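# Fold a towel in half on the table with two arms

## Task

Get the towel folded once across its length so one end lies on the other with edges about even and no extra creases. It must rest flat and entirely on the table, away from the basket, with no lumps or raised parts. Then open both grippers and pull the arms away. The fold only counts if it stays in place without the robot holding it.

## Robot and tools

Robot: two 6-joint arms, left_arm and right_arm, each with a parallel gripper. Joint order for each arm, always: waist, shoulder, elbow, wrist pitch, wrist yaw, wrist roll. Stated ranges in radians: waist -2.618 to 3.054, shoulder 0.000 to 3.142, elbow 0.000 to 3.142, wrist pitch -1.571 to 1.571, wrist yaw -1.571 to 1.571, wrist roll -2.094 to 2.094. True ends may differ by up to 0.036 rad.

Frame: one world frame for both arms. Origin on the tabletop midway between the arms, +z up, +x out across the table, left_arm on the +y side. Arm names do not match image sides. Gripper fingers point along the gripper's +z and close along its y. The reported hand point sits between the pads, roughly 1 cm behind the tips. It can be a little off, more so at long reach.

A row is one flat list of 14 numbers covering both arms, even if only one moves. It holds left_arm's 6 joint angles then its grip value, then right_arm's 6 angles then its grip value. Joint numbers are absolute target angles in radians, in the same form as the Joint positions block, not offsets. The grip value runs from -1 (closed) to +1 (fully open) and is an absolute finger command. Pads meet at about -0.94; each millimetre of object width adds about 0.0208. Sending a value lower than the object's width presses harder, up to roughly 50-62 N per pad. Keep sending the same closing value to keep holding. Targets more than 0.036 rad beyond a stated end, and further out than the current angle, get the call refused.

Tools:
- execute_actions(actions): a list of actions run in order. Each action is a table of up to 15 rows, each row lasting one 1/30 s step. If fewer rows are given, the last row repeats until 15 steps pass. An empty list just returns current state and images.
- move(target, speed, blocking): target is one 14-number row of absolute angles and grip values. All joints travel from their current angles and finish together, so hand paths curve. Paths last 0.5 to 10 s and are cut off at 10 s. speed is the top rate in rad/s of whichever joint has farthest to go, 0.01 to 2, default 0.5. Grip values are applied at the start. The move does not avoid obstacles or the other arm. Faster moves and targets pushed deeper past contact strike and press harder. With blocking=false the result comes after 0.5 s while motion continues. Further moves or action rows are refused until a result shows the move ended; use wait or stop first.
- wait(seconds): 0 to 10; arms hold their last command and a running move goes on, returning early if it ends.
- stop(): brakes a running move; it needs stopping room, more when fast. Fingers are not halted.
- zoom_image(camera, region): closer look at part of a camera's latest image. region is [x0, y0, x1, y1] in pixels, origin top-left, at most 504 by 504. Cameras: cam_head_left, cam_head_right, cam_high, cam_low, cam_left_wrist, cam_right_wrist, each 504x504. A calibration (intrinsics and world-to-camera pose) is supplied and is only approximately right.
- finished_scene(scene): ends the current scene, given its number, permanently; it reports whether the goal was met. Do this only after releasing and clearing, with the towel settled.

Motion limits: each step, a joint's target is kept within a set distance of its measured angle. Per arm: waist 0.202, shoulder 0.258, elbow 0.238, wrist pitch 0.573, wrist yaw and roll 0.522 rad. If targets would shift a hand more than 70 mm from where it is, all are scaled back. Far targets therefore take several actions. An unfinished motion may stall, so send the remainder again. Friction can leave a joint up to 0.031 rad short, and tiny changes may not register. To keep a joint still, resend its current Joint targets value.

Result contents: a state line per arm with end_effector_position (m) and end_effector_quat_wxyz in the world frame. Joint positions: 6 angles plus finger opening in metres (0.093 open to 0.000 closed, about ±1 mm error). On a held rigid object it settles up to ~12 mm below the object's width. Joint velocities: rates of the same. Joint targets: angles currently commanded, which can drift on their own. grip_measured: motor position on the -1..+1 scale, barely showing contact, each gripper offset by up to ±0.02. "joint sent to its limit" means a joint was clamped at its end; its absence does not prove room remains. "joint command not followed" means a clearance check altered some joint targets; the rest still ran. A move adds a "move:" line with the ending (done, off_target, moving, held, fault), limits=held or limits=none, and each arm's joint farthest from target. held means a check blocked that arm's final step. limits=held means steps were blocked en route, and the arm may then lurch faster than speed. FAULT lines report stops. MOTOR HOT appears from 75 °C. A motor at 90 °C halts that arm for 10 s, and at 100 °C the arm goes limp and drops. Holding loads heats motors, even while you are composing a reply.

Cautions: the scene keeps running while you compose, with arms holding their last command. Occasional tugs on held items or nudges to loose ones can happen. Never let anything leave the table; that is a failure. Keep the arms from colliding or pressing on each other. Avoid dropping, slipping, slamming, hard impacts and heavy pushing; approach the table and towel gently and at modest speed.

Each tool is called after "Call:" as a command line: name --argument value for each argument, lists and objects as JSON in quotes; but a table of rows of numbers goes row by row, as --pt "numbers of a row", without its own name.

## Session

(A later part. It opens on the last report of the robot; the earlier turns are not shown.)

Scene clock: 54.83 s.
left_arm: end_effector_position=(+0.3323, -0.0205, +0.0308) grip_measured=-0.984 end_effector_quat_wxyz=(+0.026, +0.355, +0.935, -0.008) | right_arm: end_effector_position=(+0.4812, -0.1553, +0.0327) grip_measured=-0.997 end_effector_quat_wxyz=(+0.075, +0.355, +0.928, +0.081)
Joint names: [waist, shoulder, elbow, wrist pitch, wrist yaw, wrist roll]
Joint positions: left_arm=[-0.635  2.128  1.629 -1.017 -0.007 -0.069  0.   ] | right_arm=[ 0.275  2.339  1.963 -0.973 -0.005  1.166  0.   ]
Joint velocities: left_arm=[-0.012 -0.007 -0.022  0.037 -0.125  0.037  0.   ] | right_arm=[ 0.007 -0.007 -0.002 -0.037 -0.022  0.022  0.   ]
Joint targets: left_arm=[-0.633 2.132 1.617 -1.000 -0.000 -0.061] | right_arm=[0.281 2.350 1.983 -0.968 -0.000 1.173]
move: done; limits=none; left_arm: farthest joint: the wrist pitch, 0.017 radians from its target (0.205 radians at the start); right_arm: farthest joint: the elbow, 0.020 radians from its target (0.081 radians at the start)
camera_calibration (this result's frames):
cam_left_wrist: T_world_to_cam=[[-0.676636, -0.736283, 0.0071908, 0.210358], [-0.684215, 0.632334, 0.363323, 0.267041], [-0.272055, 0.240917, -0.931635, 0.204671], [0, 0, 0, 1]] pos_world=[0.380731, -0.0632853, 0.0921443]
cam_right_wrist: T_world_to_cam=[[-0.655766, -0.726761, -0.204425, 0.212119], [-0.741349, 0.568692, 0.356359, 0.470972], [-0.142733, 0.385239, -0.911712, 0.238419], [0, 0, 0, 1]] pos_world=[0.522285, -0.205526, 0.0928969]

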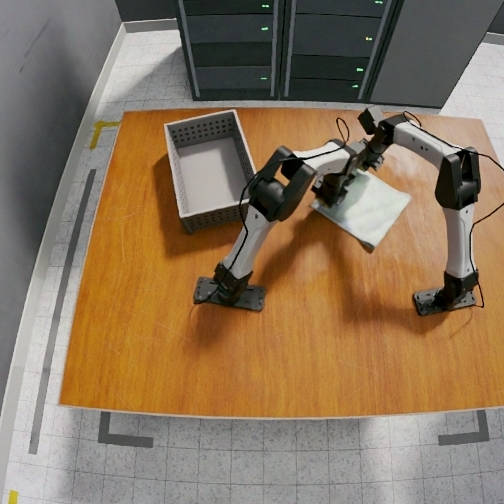

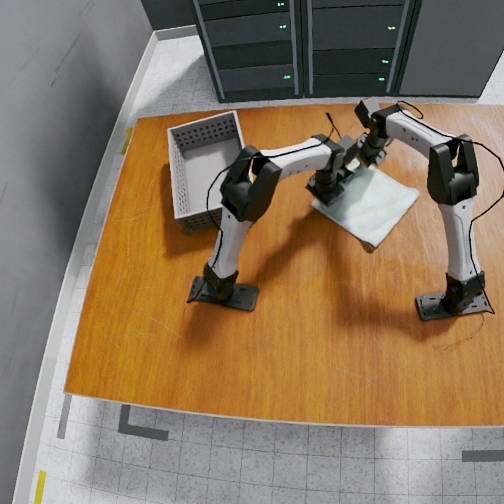

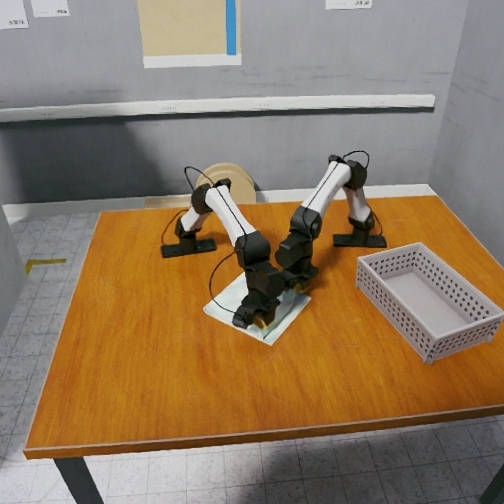

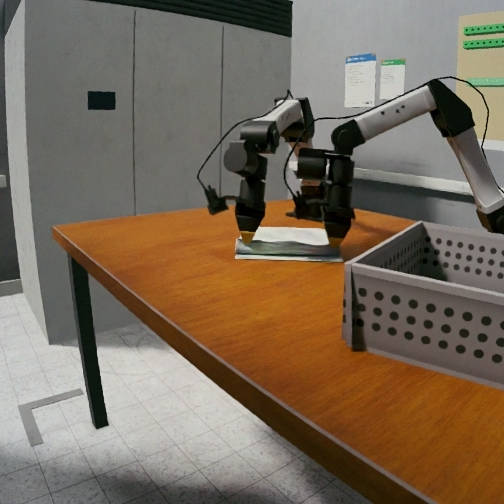

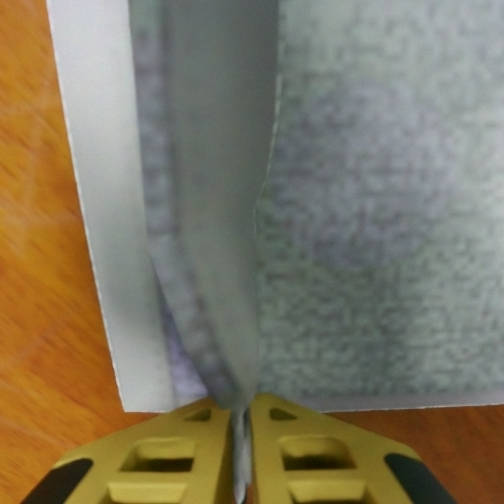

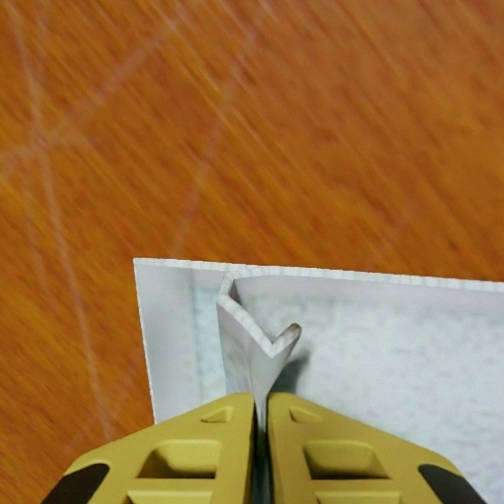

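Call:
execute_actions --actions '[[[-0.633,2.132,1.617,-1.0,0,-0.061,-0.7,0.281,2.35,1.983,-0.968,0,1.173,-0.7],[-0.633,2.132,1.617,-1.0,0,-0.061,-0.6,0.281,2.35,1.983,-0.968,0,1.173,-0.6],[-0.633,2.132,1.617,-1.0,0,-0.061,-0.5,0.281,2.35,1.983,-0.968,0,1.173,-0.5],[-0.633,2.132,1.617,-1.0,0,-0.061,-0.4,0.281,2.35,1.983,-0.968,0,1.173,-0.4],[-0.633,2.132,1.617,-1.0,0,-0.061,-0.2,0.281,2.35,1.983,-0.968,0,1.173,-0.2]],[[-0.633,2.132,1.617,-1.0,0,-0.061,1,0.281,2.35,1.983,-0.968,0,1.173,1]]]'

Scene clock: 58.33 s.
left_arm: end_effector_position=(+0.3332, -0.0214, +0.0309) grip_measured=+1.000 end_effector_quat_wxyz=(+0.029, +0.355, +0.934, -0.009) | right_arm: end_effector_position=(+0.4813, -0.1552, +0.0327) grip_measured=+0.987 end_effector_quat_wxyz=(+0.075, +0.355, +0.928, +0.081)
Joint names: [waist, shoulder, elbow, wrist pitch, wrist yaw, wrist roll]
Joint positions: left_arm=[-0.635  2.128  1.629 -1.012 -0.007 -0.068  0.093] | right_arm=[ 0.275  2.339  1.963 -0.973 -0.005  1.167  0.093]
Joint velocities: left_arm=[-0.007  0.012 -0.012 -0.022  0.007 -0.007  0.001] | right_arm=[-0.012  0.017  0.002  0.022  0.066 -0.051  0.001]
Joint targets: left_arm=[-0.633 2.132 1.617 -1.000 -0.000 -0.061] | right_arm=[0.281 2.350 1.983 -0.968 -0.000 1.173]
camera_calibration (this result's frames):
cam_left_wrist: T_world_to_cam=[[-0.677224, -0.735739, 0.0074202, 0.210491], [-0.685092, 0.634219, 0.358351, 0.268703], [-0.268359, 0.2376, -0.933557, 0.203966], [0, 0, 0, 1]] pos_world=[0.381372, -0.0640124, 0.0925617]
cam_right_wrist: T_world_to_cam=[[-0.656251, -0.726209, -0.20483, 0.212537], [-0.741022, 0.569132, 0.356335, 0.470916], [-0.142198, 0.385628, -0.911631, 0.238235], [0, 0, 0, 1]] pos_world=[0.522313, -0.205538, 0.0929128]

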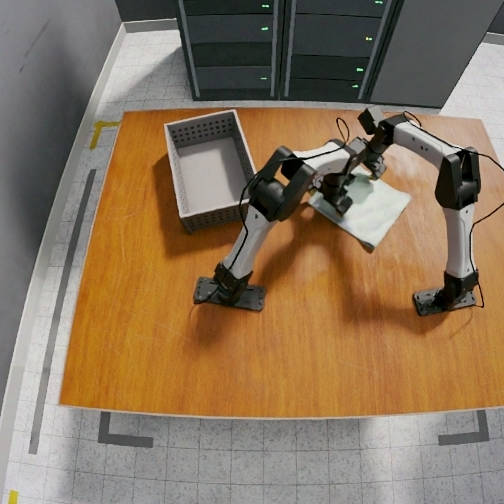

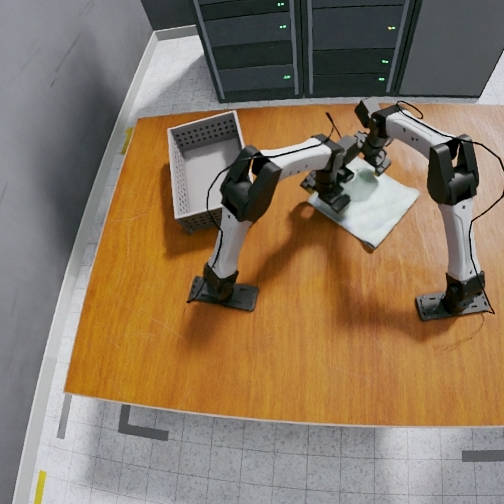

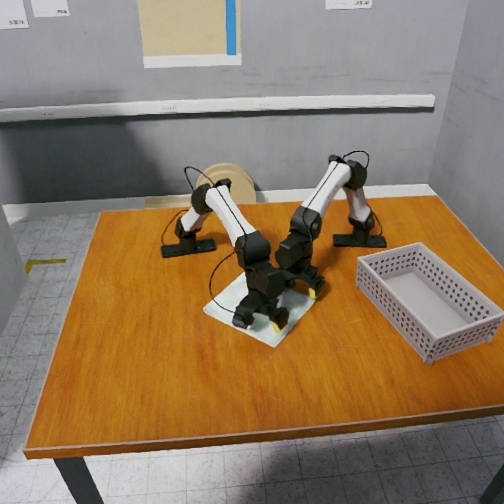

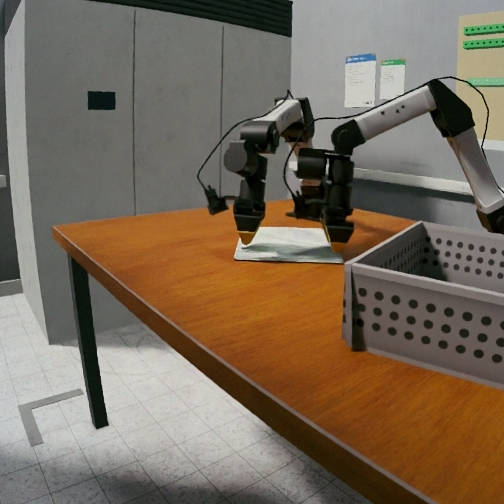

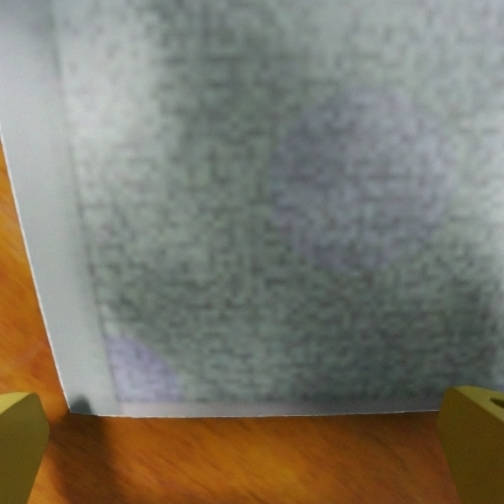

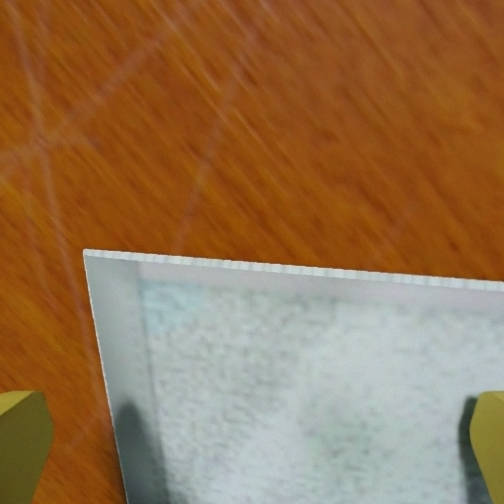

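Call:
move --target '[-0.6,1.9,1.6,-1.1,0,-0.061,1,0.25,2.1,1.95,-1.05,0,1.173,1]' --speed 0.6

Call:
move --target '[-0.3,0.7,0.9,-1.0,0,0,1,-0.3,0.6,0.8,-1.0,0,0.8,1]' --speed 1.0

Scene clock: 60.87 s.
left_arm: end_effector_position=(+0.3321, -0.0033, +0.1139) grip_measured=+1.000 end_effector_quat_wxyz=(+0.091, +0.340, +0.936, -0.036) | right_arm: end_effector_position=(+0.4761, -0.1678, +0.1516) grip_measured=+0.988 end_effector_quat_wxyz=(+0.142, +0.358, +0.911, +0.147)
Joint names: [waist, shoulder, elbow, wrist pitch, wrist yaw, wrist roll]
Joint positions: left_arm=[-0.606  1.901  1.614 -1.09  -0.007 -0.068  0.093] | right_arm=[ 0.256  2.083  1.963 -1.04  -0.004  1.167  0.093]
Joint velocities: left_arm=[ 0.007 -0.007 -0.012 -0.022 -0.037  0.007 -0.   ] | right_arm=[-0.022 -0.007 -0.007 -0.022  0.022  0.007 -0.001]
Joint targets: left_arm=[-0.600 1.900 1.600 -1.100 0.000 -0.061] | right_arm=[0.250 2.100 1.950 -1.050 0.000 1.173]
move: done; limits=none; left_arm: farthest joint: the elbow, 0.014 radians from its target (0.029 radians at the start); right_arm: farthest joint: the shoulder, 0.017 radians from its target (0.239 radians at the start)
camera_calibration (this result's frames):
cam_left_wrist: T_world_to_cam=[[-0.656381, -0.754296, 0.0142034, 0.214679], [-0.732154, 0.641429, 0.229171, 0.257084], [-0.181973, 0.140024, -0.973283, 0.252353], [0, 0, 0, 1]] pos_world=[0.375058, -0.038305, 0.183645]
cam_right_wrist: T_world_to_cam=[[-0.619605, -0.692027, -0.370389, 0.237678], [-0.784618, 0.559023, 0.268081, 0.464265], [0.0215369, 0.456718, -0.889351, 0.28136], [0, 0, 0, 1]] pos_world=[0.505477, -0.223557, 0.213801]

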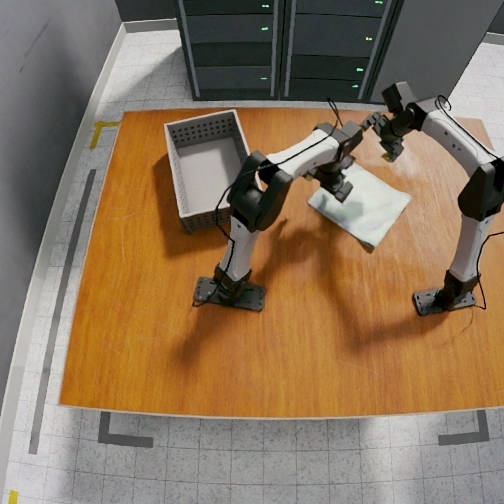

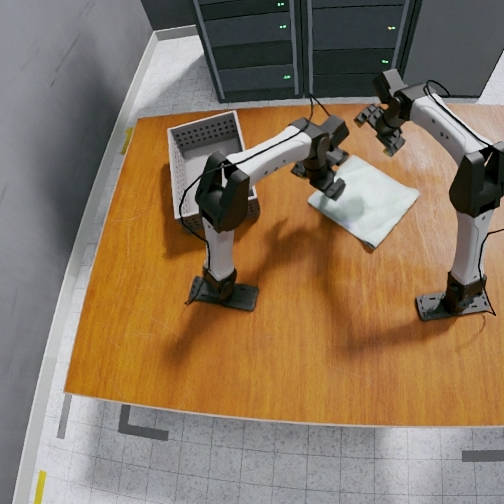

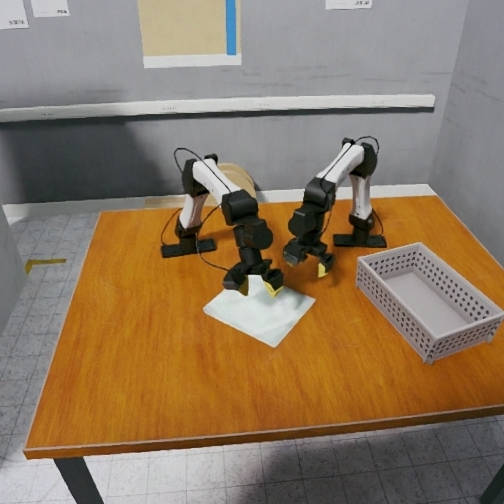

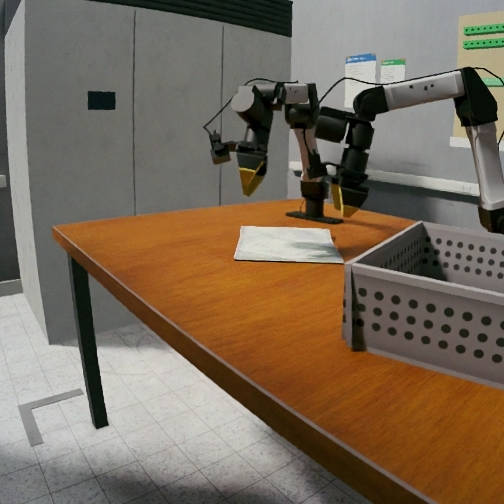

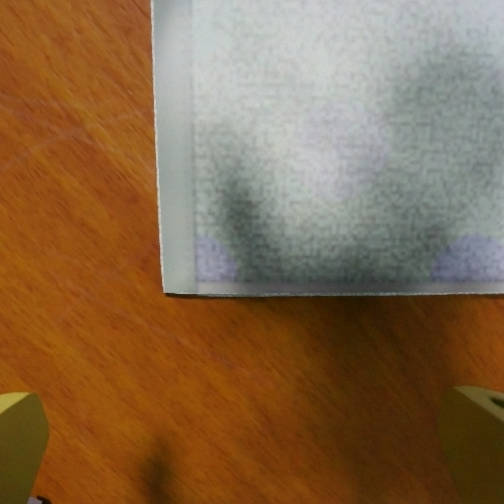

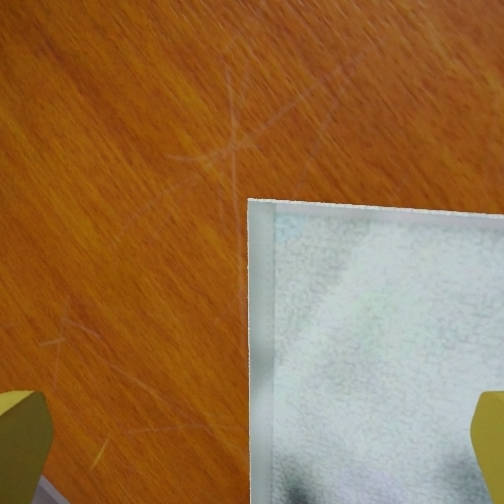

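Scene clock: 63.10 s.
left_arm: end_effector_position=(+0.2315, +0.1805, +0.2186) grip_measured=+1.000 end_effector_quat_wxyz=(+0.361, +0.210, +0.904, -0.084) | right_arm: end_effector_position=(+0.2214, -0.3953, +0.2017) grip_measured=+0.988 end_effector_quat_wxyz=(+0.356, +0.418, +0.826, +0.126)
Joint names: [waist, shoulder, elbow, wrist pitch, wrist yaw, wrist roll]
Joint positions: left_arm=[-0.307  0.71   0.915 -1.016 -0.007 -0.007  0.093] | right_arm=[-0.291  0.613  0.822 -1.005 -0.002  0.808  0.093]
Joint velocities: left_arm=[ 0.002  0.012  0.022  0.11  -0.051 -0.037  0.001] | right_arm=[ 0.022 -0.012  0.007 -0.066 -0.139 -0.022 -0.001]
Joint targets: left_arm=[-0.300 0.700 0.900 -1.000 -0.000 0.000] | right_arm=[-0.300 0.600 0.800 -1.000 -0.000 0.800]
move: off_target (right_arm); limits=none; left_arm: farthest joint: the wrist pitch, 0.016 radians from its target (0.090 radians at the start); right_arm: farthest joint: the elbow, 0.022 radians from its target (1.163 radians at the start)
camera_calibration (this result's frames):
cam_left_wrist: T_world_to_cam=[[-0.459598, -0.888121, -0.00338778, 0.268309], [-0.838688, 0.435265, -0.327334, 0.225117], [0.292186, -0.147601, -0.944903, 0.246133], [0, 0, 0, 1]] pos_world=[0.2402, 0.176635, 0.307169]
cam_right_wrist: T_world_to_cam=[[-0.60608, -0.608763, -0.511932, -0.000505631], [-0.65414, 0.747639, -0.114612, 0.501008], [0.452512, 0.265411, -0.851346, 0.25659], [0, 0, 0, 1]] pos_world=[0.211313, -0.442983, 0.27561]

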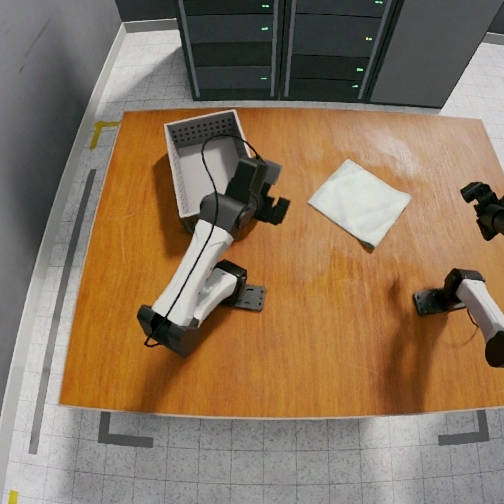

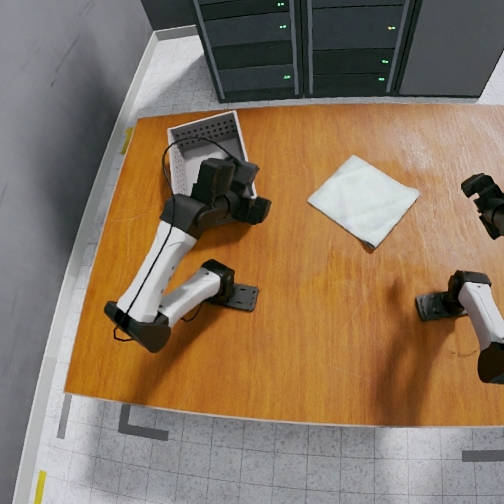

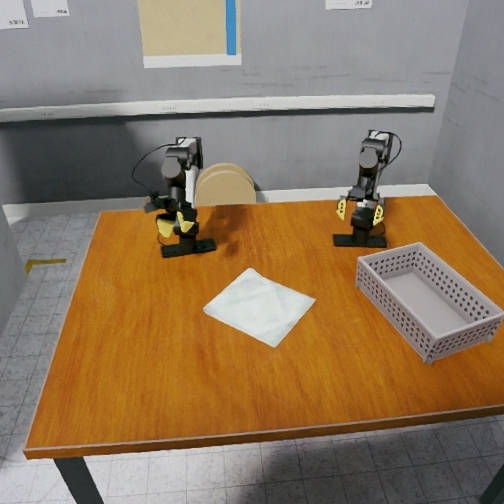

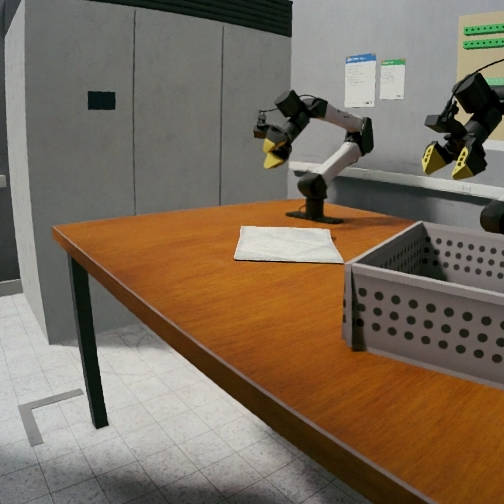

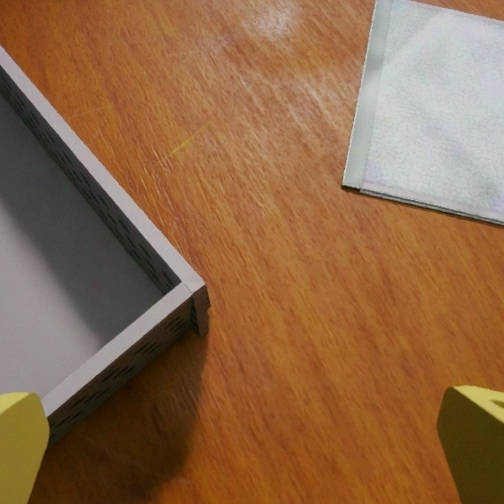

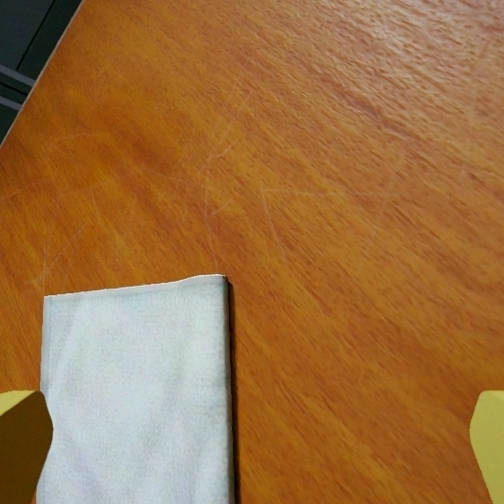

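Call:
zoom_image --camera "cam_head_right" --region '[290,140,440,270]'

Call:
zoom_image --camera "cam_low" --region '[220,200,360,280]'

Region (290, 140, 440, 270) of cam_head_right's 504x504 image, scaled by 3.360, with more detail than that image has; it fills the top 437 rows of this view, and the rest is white.

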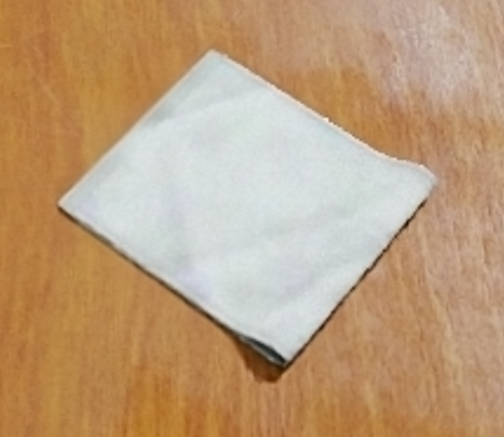

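Region (220, 200, 360, 280) of cam_low's 504x504 image, scaled by 3.600, with more detail than that image has; it fills the top 288 rows of this view, and the rest is white.

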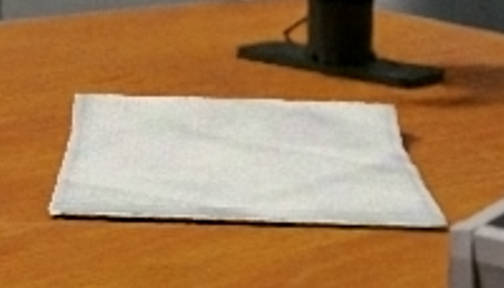

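Call:
zoom_image --camera "cam_high" --region '[190,255,330,355]'

Call:
zoom_image --camera "cam_head_left" --region '[340,200,420,270]'

Region (190, 255, 330, 355) of cam_high's 504x504 image, scaled by 3.600, with more detail than that image has; it fills the top 360 rows of this view, and the rest is white.

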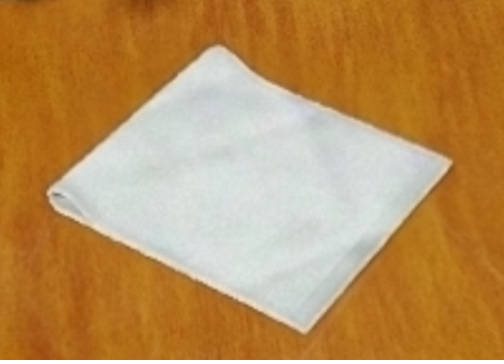

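Region (340, 200, 420, 270) of cam_head_left's 504x504 image, scaled by 6.300, with more detail than that image has; it fills the top 441 rows of this view, and the rest is white.

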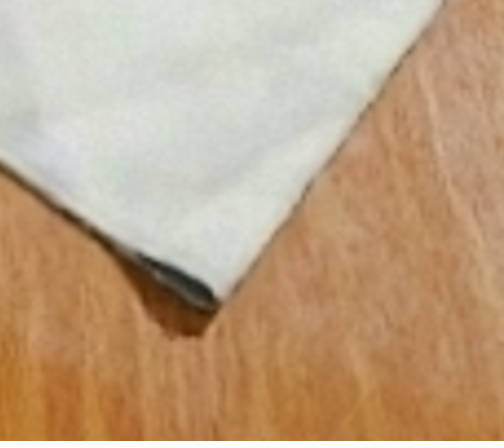

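Call:
move --target '[-0.3,0.7,0.9,-1.0,0,0,1,0.129,1.74,1.225,-1.05,0,-0.574,1]' --speed 1.0

Scene clock: 74.87 s.
left_arm: end_effector_position=(+0.2315, +0.1805, +0.2186) grip_measured=+1.000 end_effector_quat_wxyz=(+0.361, +0.210, +0.904, -0.084) | right_arm: end_effector_position=(+0.3155, -0.2841, +0.0609) grip_measured=+0.988 end_effector_quat_wxyz=(+0.002, -0.412, +0.911, +0.000)
Joint names: [waist, shoulder, elbow, wrist pitch, wrist yaw, wrist roll]
Joint positions: left_arm=[-0.307  0.71   0.915 -1.016 -0.007 -0.007  0.093] | right_arm=[ 0.122  1.732  1.207 -1.041 -0.001 -0.567  0.093]
Joint velocities: left_arm=[ 0.017  0.002 -0.007  0.007  0.007  0.007 -0.   ] | right_arm=[-0.012  0.017  0.007 -0.007 -0.066  0.007 -0.001]
Joint targets: left_arm=[-0.300 0.700 0.900 -1.000 -0.000 -0.000] | right_arm=[0.129 1.740 1.225 -1.050 -0.000 -0.574]
move: done; limits=none; left_arm: farthest joint: the wrist pitch, 0.016 radians from its target (0.016 radians at the start); right_arm: farthest joint: the elbow, 0.018 radians from its target (0.403 radians at the start)
camera_calibration (this result's frames):
cam_left_wrist: T_world_to_cam=[[-0.459598, -0.888121, -0.00338778, 0.268309], [-0.838688, 0.435265, -0.327334, 0.225117], [0.292186, -0.147601, -0.944903, 0.246133], [0, 0, 0, 1]] pos_world=[0.2402, 0.176635, 0.307169]
cam_right_wrist: T_world_to_cam=[[0.74316, -0.669111, 0.00210406, -0.421976], [-0.603326, -0.668728, 0.434512, 0.0114352], [-0.28933, -0.324181, -0.900663, 0.134083], [0, 0, 0, 1]] pos_world=[0.359289, -0.231235, 0.116683]

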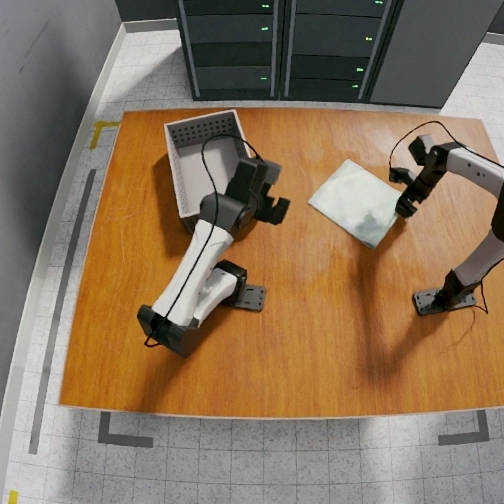

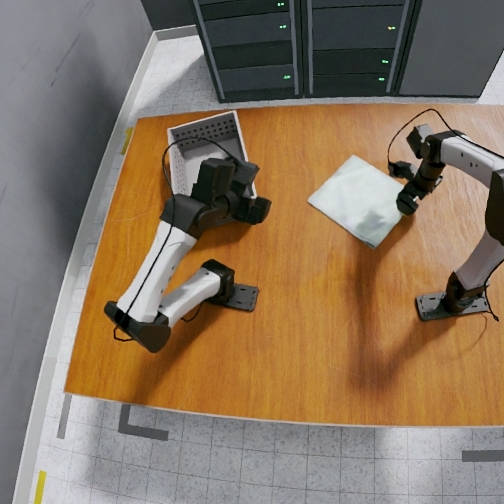

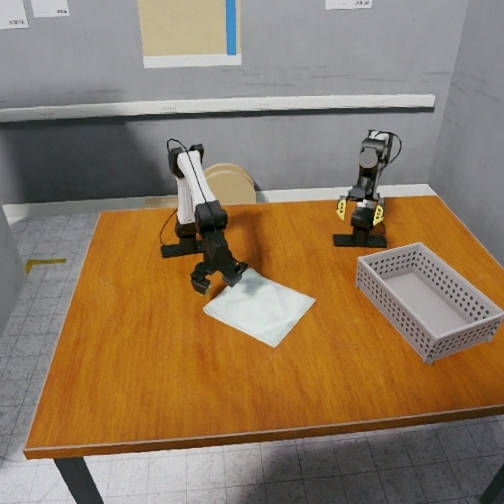

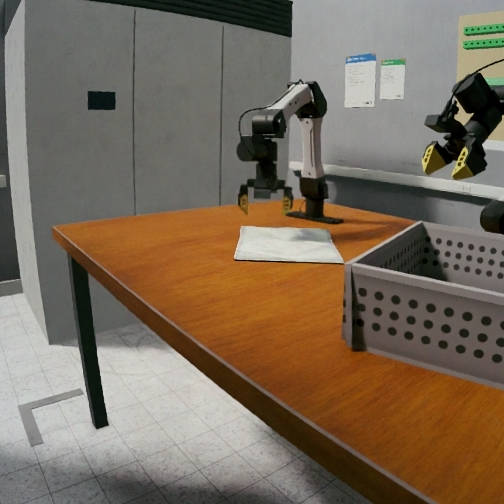

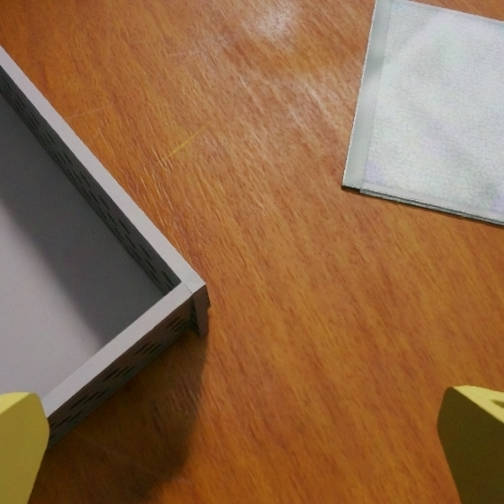

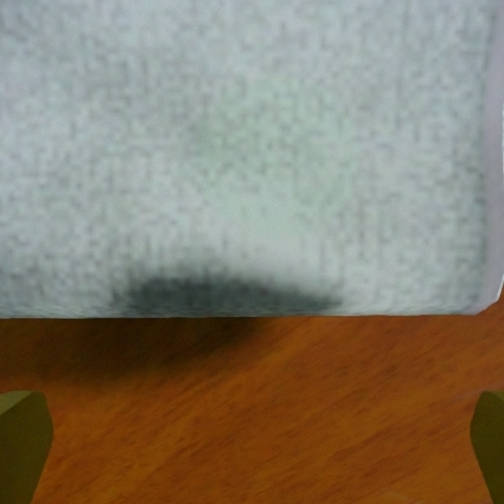

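Call:
move --target '[-0.3,0.7,0.9,-1.0,0,0,1,0.15,1.845,1.112,-0.86,0,-0.54,1]' --speed 0.2

Call:
move --target '[-0.3,0.7,0.9,-1.0,0,0,1,0.15,1.74,1.27,-1.09,0,-0.54,1]' --speed 0.3

Scene clock: 78.60 s.
left_arm: end_effector_position=(+0.2316, +0.1805, +0.2186) grip_measured=+1.000 end_effector_quat_wxyz=(+0.361, +0.210, +0.904, -0.084) | right_arm: end_effector_position=(+0.3228, -0.2761, +0.0158) grip_measured=+0.988 end_effector_quat_wxyz=(+0.003, -0.411, +0.912, +0.000)
Joint names: [waist, shoulder, elbow, wrist pitch, wrist yaw, wrist roll]
Joint positions: left_arm=[-0.307  0.71   0.915 -1.016 -0.007 -0.007  0.093] | right_arm=[ 0.14   1.827  1.133 -0.872 -0.001 -0.547  0.093]
Joint velocities: left_arm=[-0.012 -0.012 -0.012 -0.007  0.066  0.051 -0.001] | right_arm=[ 0.027 -0.002 -0.007 -0.007 -0.037 -0.037  0.   ]
Joint targets: left_arm=[-0.300 0.700 0.900 -1.000 0.000 0.000] | right_arm=[0.150 1.845 1.112 -0.860 0.000 -0.540]
move: off_target (right_arm); limits=none; left_arm: farthest joint: the wrist pitch, 0.016 radians from its target (0.016 radians at the start); right_arm: farthest joint: the elbow, 0.021 radians from its target (0.095 radians at the start)
camera_calibration (this result's frames):
cam_left_wrist: T_world_to_cam=[[-0.459597, -0.888121, -0.00339177, 0.268311], [-0.838576, 0.435209, -0.327694, 0.225264], [0.292508, -0.147763, -0.944778, 0.246098], [0, 0, 0, 1]] pos_world=[0.24023, 0.17662, 0.307236]
cam_right_wrist: T_world_to_cam=[[0.741626, -0.67081, 0.00220958, -0.42194], [-0.604993, -0.66743, 0.434189, 0.04166], [-0.289784, -0.323343, -0.900819, 0.0986352], [0, 0, 0, 1]] pos_world=[0.366709, -0.223344, 0.0716964]

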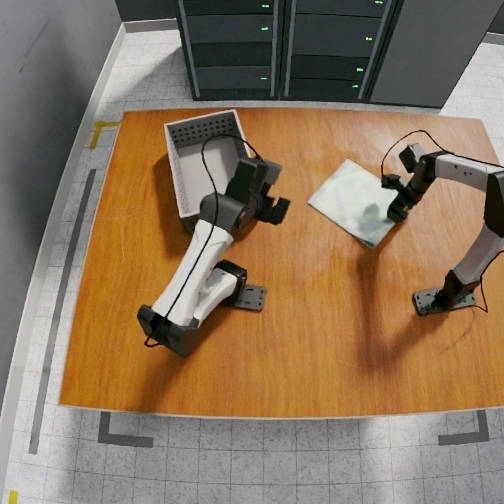

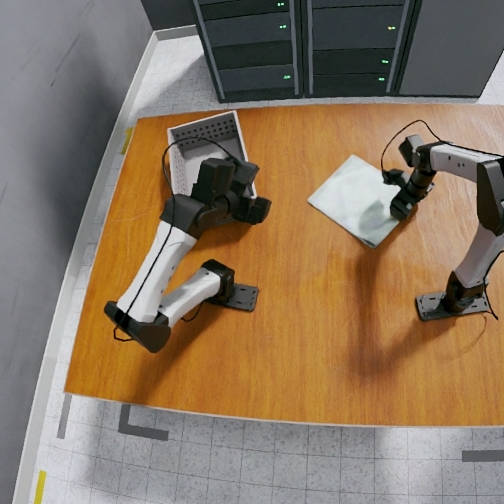

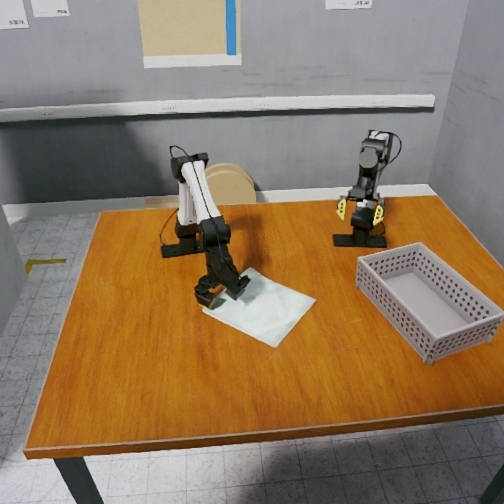

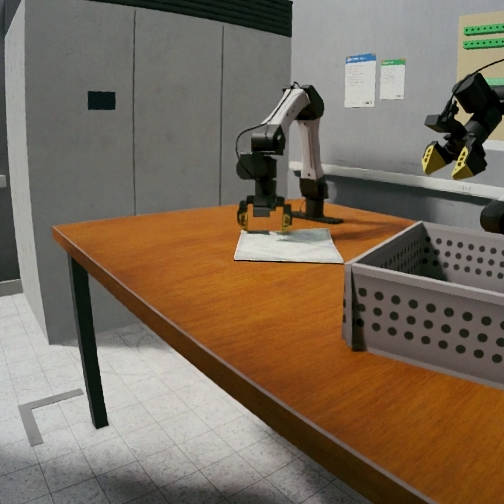

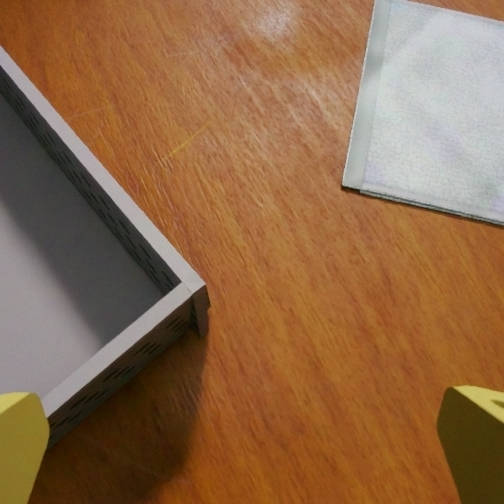

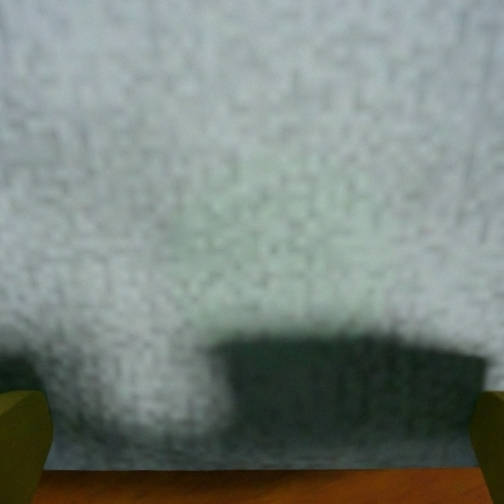

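Scene clock: 80.00 s.
left_arm: end_effector_position=(+0.2316, +0.1805, +0.2186) grip_measured=+1.000 end_effector_quat_wxyz=(+0.361, +0.210, +0.904, -0.084) | right_arm: end_effector_position=(+0.3178, -0.2777, +0.0674) grip_measured=+0.988 end_effector_quat_wxyz=(-0.002, -0.411, +0.912, +0.001)
Joint names: [waist, shoulder, elbow, wrist pitch, wrist yaw, wrist roll]
Joint positions: left_arm=[-0.307  0.71   0.915 -1.016 -0.007 -0.007  0.093] | right_arm=[ 0.14   1.749  1.254 -1.081 -0.001 -0.547  0.093]
Joint velocities: left_arm=[-0.007  0.002 -0.007  0.022 -0.007 -0.051 -0.001] | right_arm=[-0.017 -0.017  0.007 -0.022 -0.066 -0.066 -0.001]
Joint targets: left_arm=[-0.300 0.700 0.900 -1.000 0.000 -0.000] | right_arm=[0.150 1.740 1.270 -1.090 0.000 -0.540]
move: done; limits=none; left_arm: farthest joint: the wrist pitch, 0.016 radians from its target (0.016 radians at the start); right_arm: farthest joint: the elbow, 0.016 radians from its target (0.137 radians at the start)
camera_calibration (this result's frames):
cam_left_wrist: T_world_to_cam=[[-0.459597, -0.888121, -0.00339177, 0.268311], [-0.838576, 0.435209, -0.327694, 0.225264], [0.292508, -0.147763, -0.944778, 0.246098], [0, 0, 0, 1]] pos_world=[0.24023, 0.17662, 0.307236]
cam_right_wrist: T_world_to_cam=[[0.741623, -0.670811, -0.00284693, -0.419046], [-0.600843, -0.666144, 0.441859, 0.0137244], [-0.298301, -0.325982, -0.89708, 0.144882], [0, 0, 0, 1]] pos_world=[0.362238, -0.224729, 0.122713]

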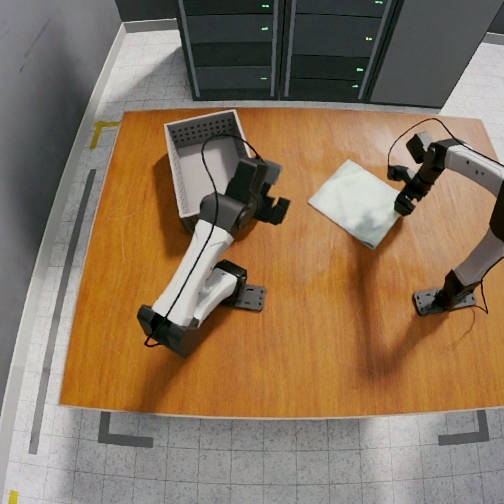

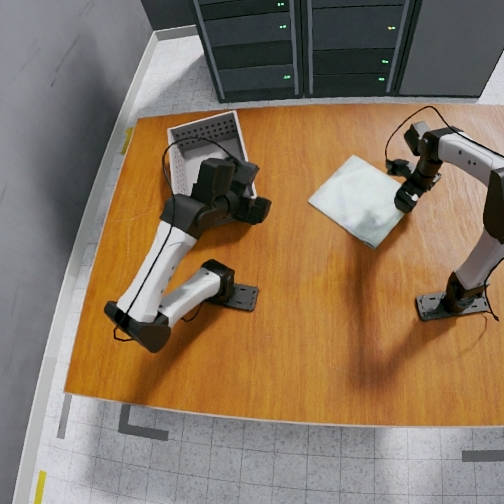

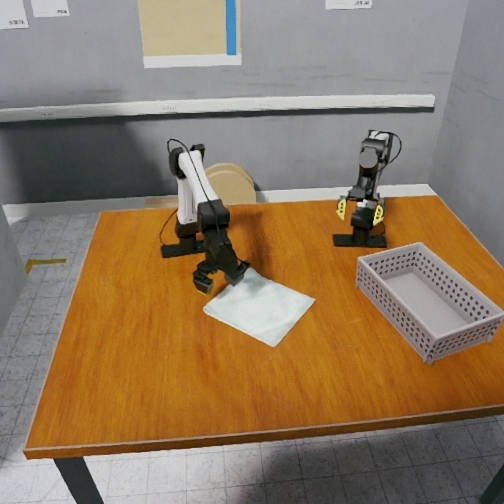

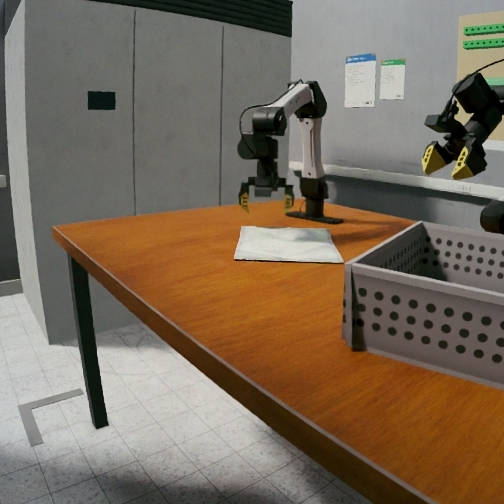

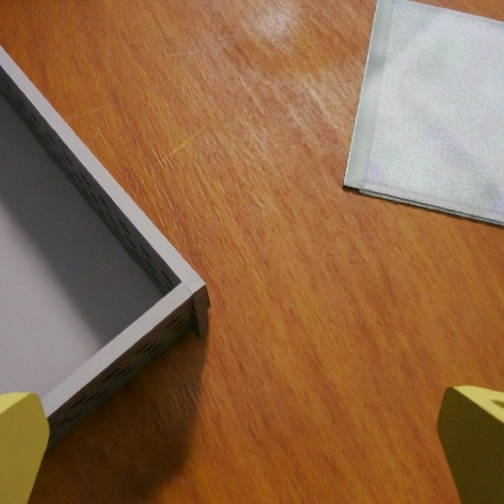

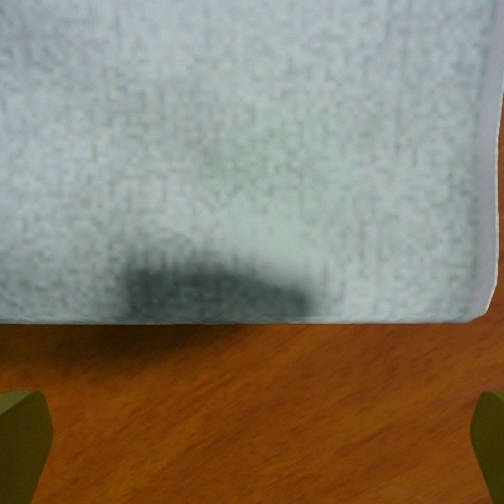

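It springs back, so that is the cloth's natural fold. I'll retreat and finish.

Call:
move --target '[-0.3,0.7,0.9,-1.0,0,0,1,-0.3,0.6,0.8,-1.0,0,-0.3,1]' --speed 1.0

Call:
zoom_image --camera "cam_high" --region '[190,255,330,355]'

Scene clock: 82.93 s.
left_arm: end_effector_position=(+0.2316, +0.1805, +0.2186) grip_measured=+1.000 end_effector_quat_wxyz=(+0.361, +0.210, +0.904, -0.084) | right_arm: end_effector_position=(+0.2210, -0.3956, +0.2022) grip_measured=+0.988 end_effector_quat_wxyz=(+0.370, -0.082, +0.922, -0.082)
Joint names: [waist, shoulder, elbow, wrist pitch, wrist yaw, wrist roll]
Joint positions: left_arm=[-0.307  0.71   0.915 -1.016 -0.007 -0.007  0.093] | right_arm=[-0.291  0.611  0.823 -1.006  0.    -0.307  0.093]
Joint velocities: left_arm=[-0.002 -0.012 -0.002 -0.037  0.007 -0.022 -0.   ] | right_arm=[ 0.007 -0.007  0.002 -0.081 -0.066 -0.007  0.   ]
Joint targets: left_arm=[-0.300 0.700 0.900 -1.000 -0.000 0.000] | right_arm=[-0.300 0.600 0.800 -1.000 0.000 -0.300]
move: off_target (right_arm); limits=none; left_arm: farthest joint: the wrist pitch, 0.016 radians from its target (0.016 radians at the start); right_arm: farthest joint: the elbow, 0.023 radians from its target (0.454 radians at the start)
camera_calibration (this result's frames):
cam_left_wrist: T_world_to_cam=[[-0.459597, -0.888121, -0.00339177, 0.268311], [-0.838576, 0.435209, -0.327694, 0.225264], [0.292508, -0.147763, -0.944778, 0.246098], [0, 0, 0, 1]] pos_world=[0.24023, 0.17662, 0.307236]
cam_right_wrist: T_world_to_cam=[[0.0810621, -0.975424, 0.204881, -0.442547], [-0.946722, -0.139633, -0.290206, 0.250203], [0.311682, -0.17044, -0.934775, 0.132847], [0, 0, 0, 1]] pos_world=[0.231341, -0.374092, 0.287462]

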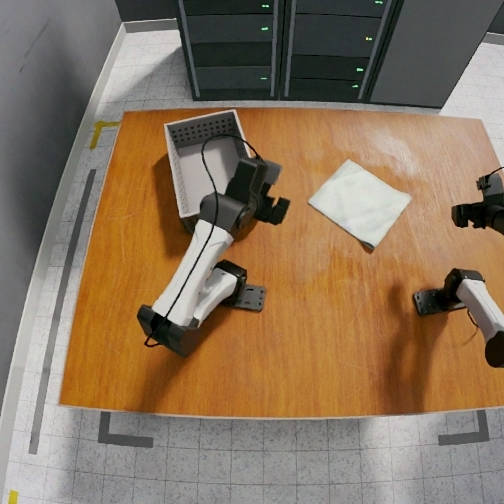

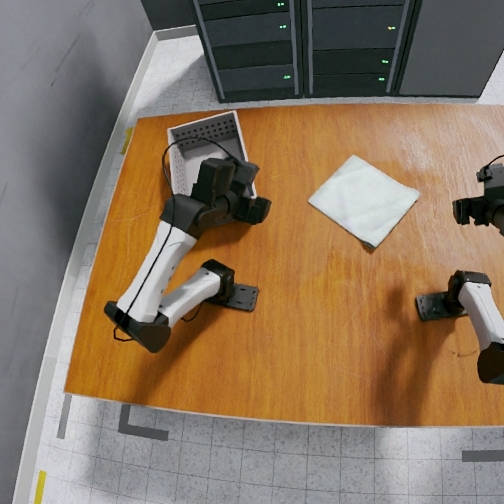

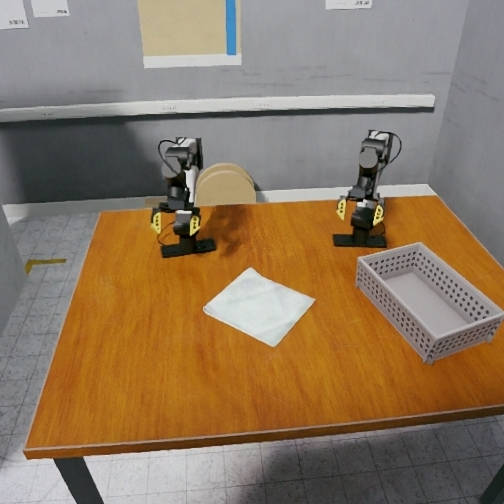

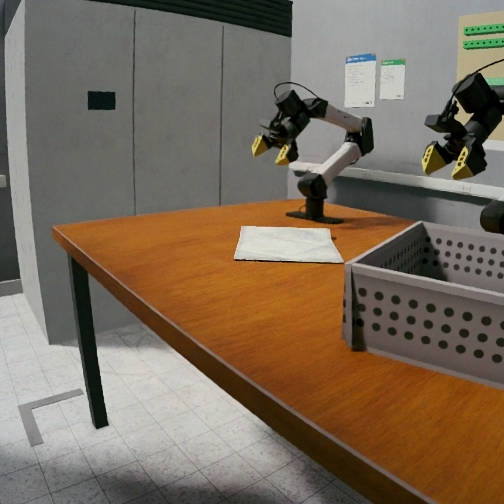

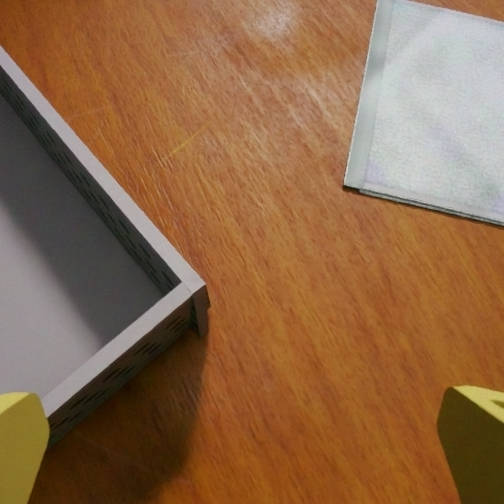

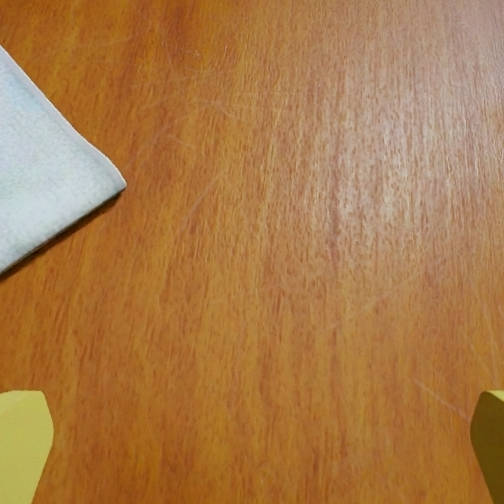

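Region (190, 255, 330, 355) of cam_high's 504x504 image, scaled by 3.600, with more detail than that image has; it fills the top 360 rows of this view, and the rest is white.

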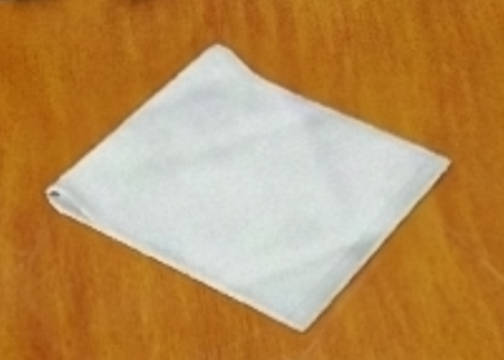

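Call:
finished_scene --scene 2

The scene is finished: the task was done.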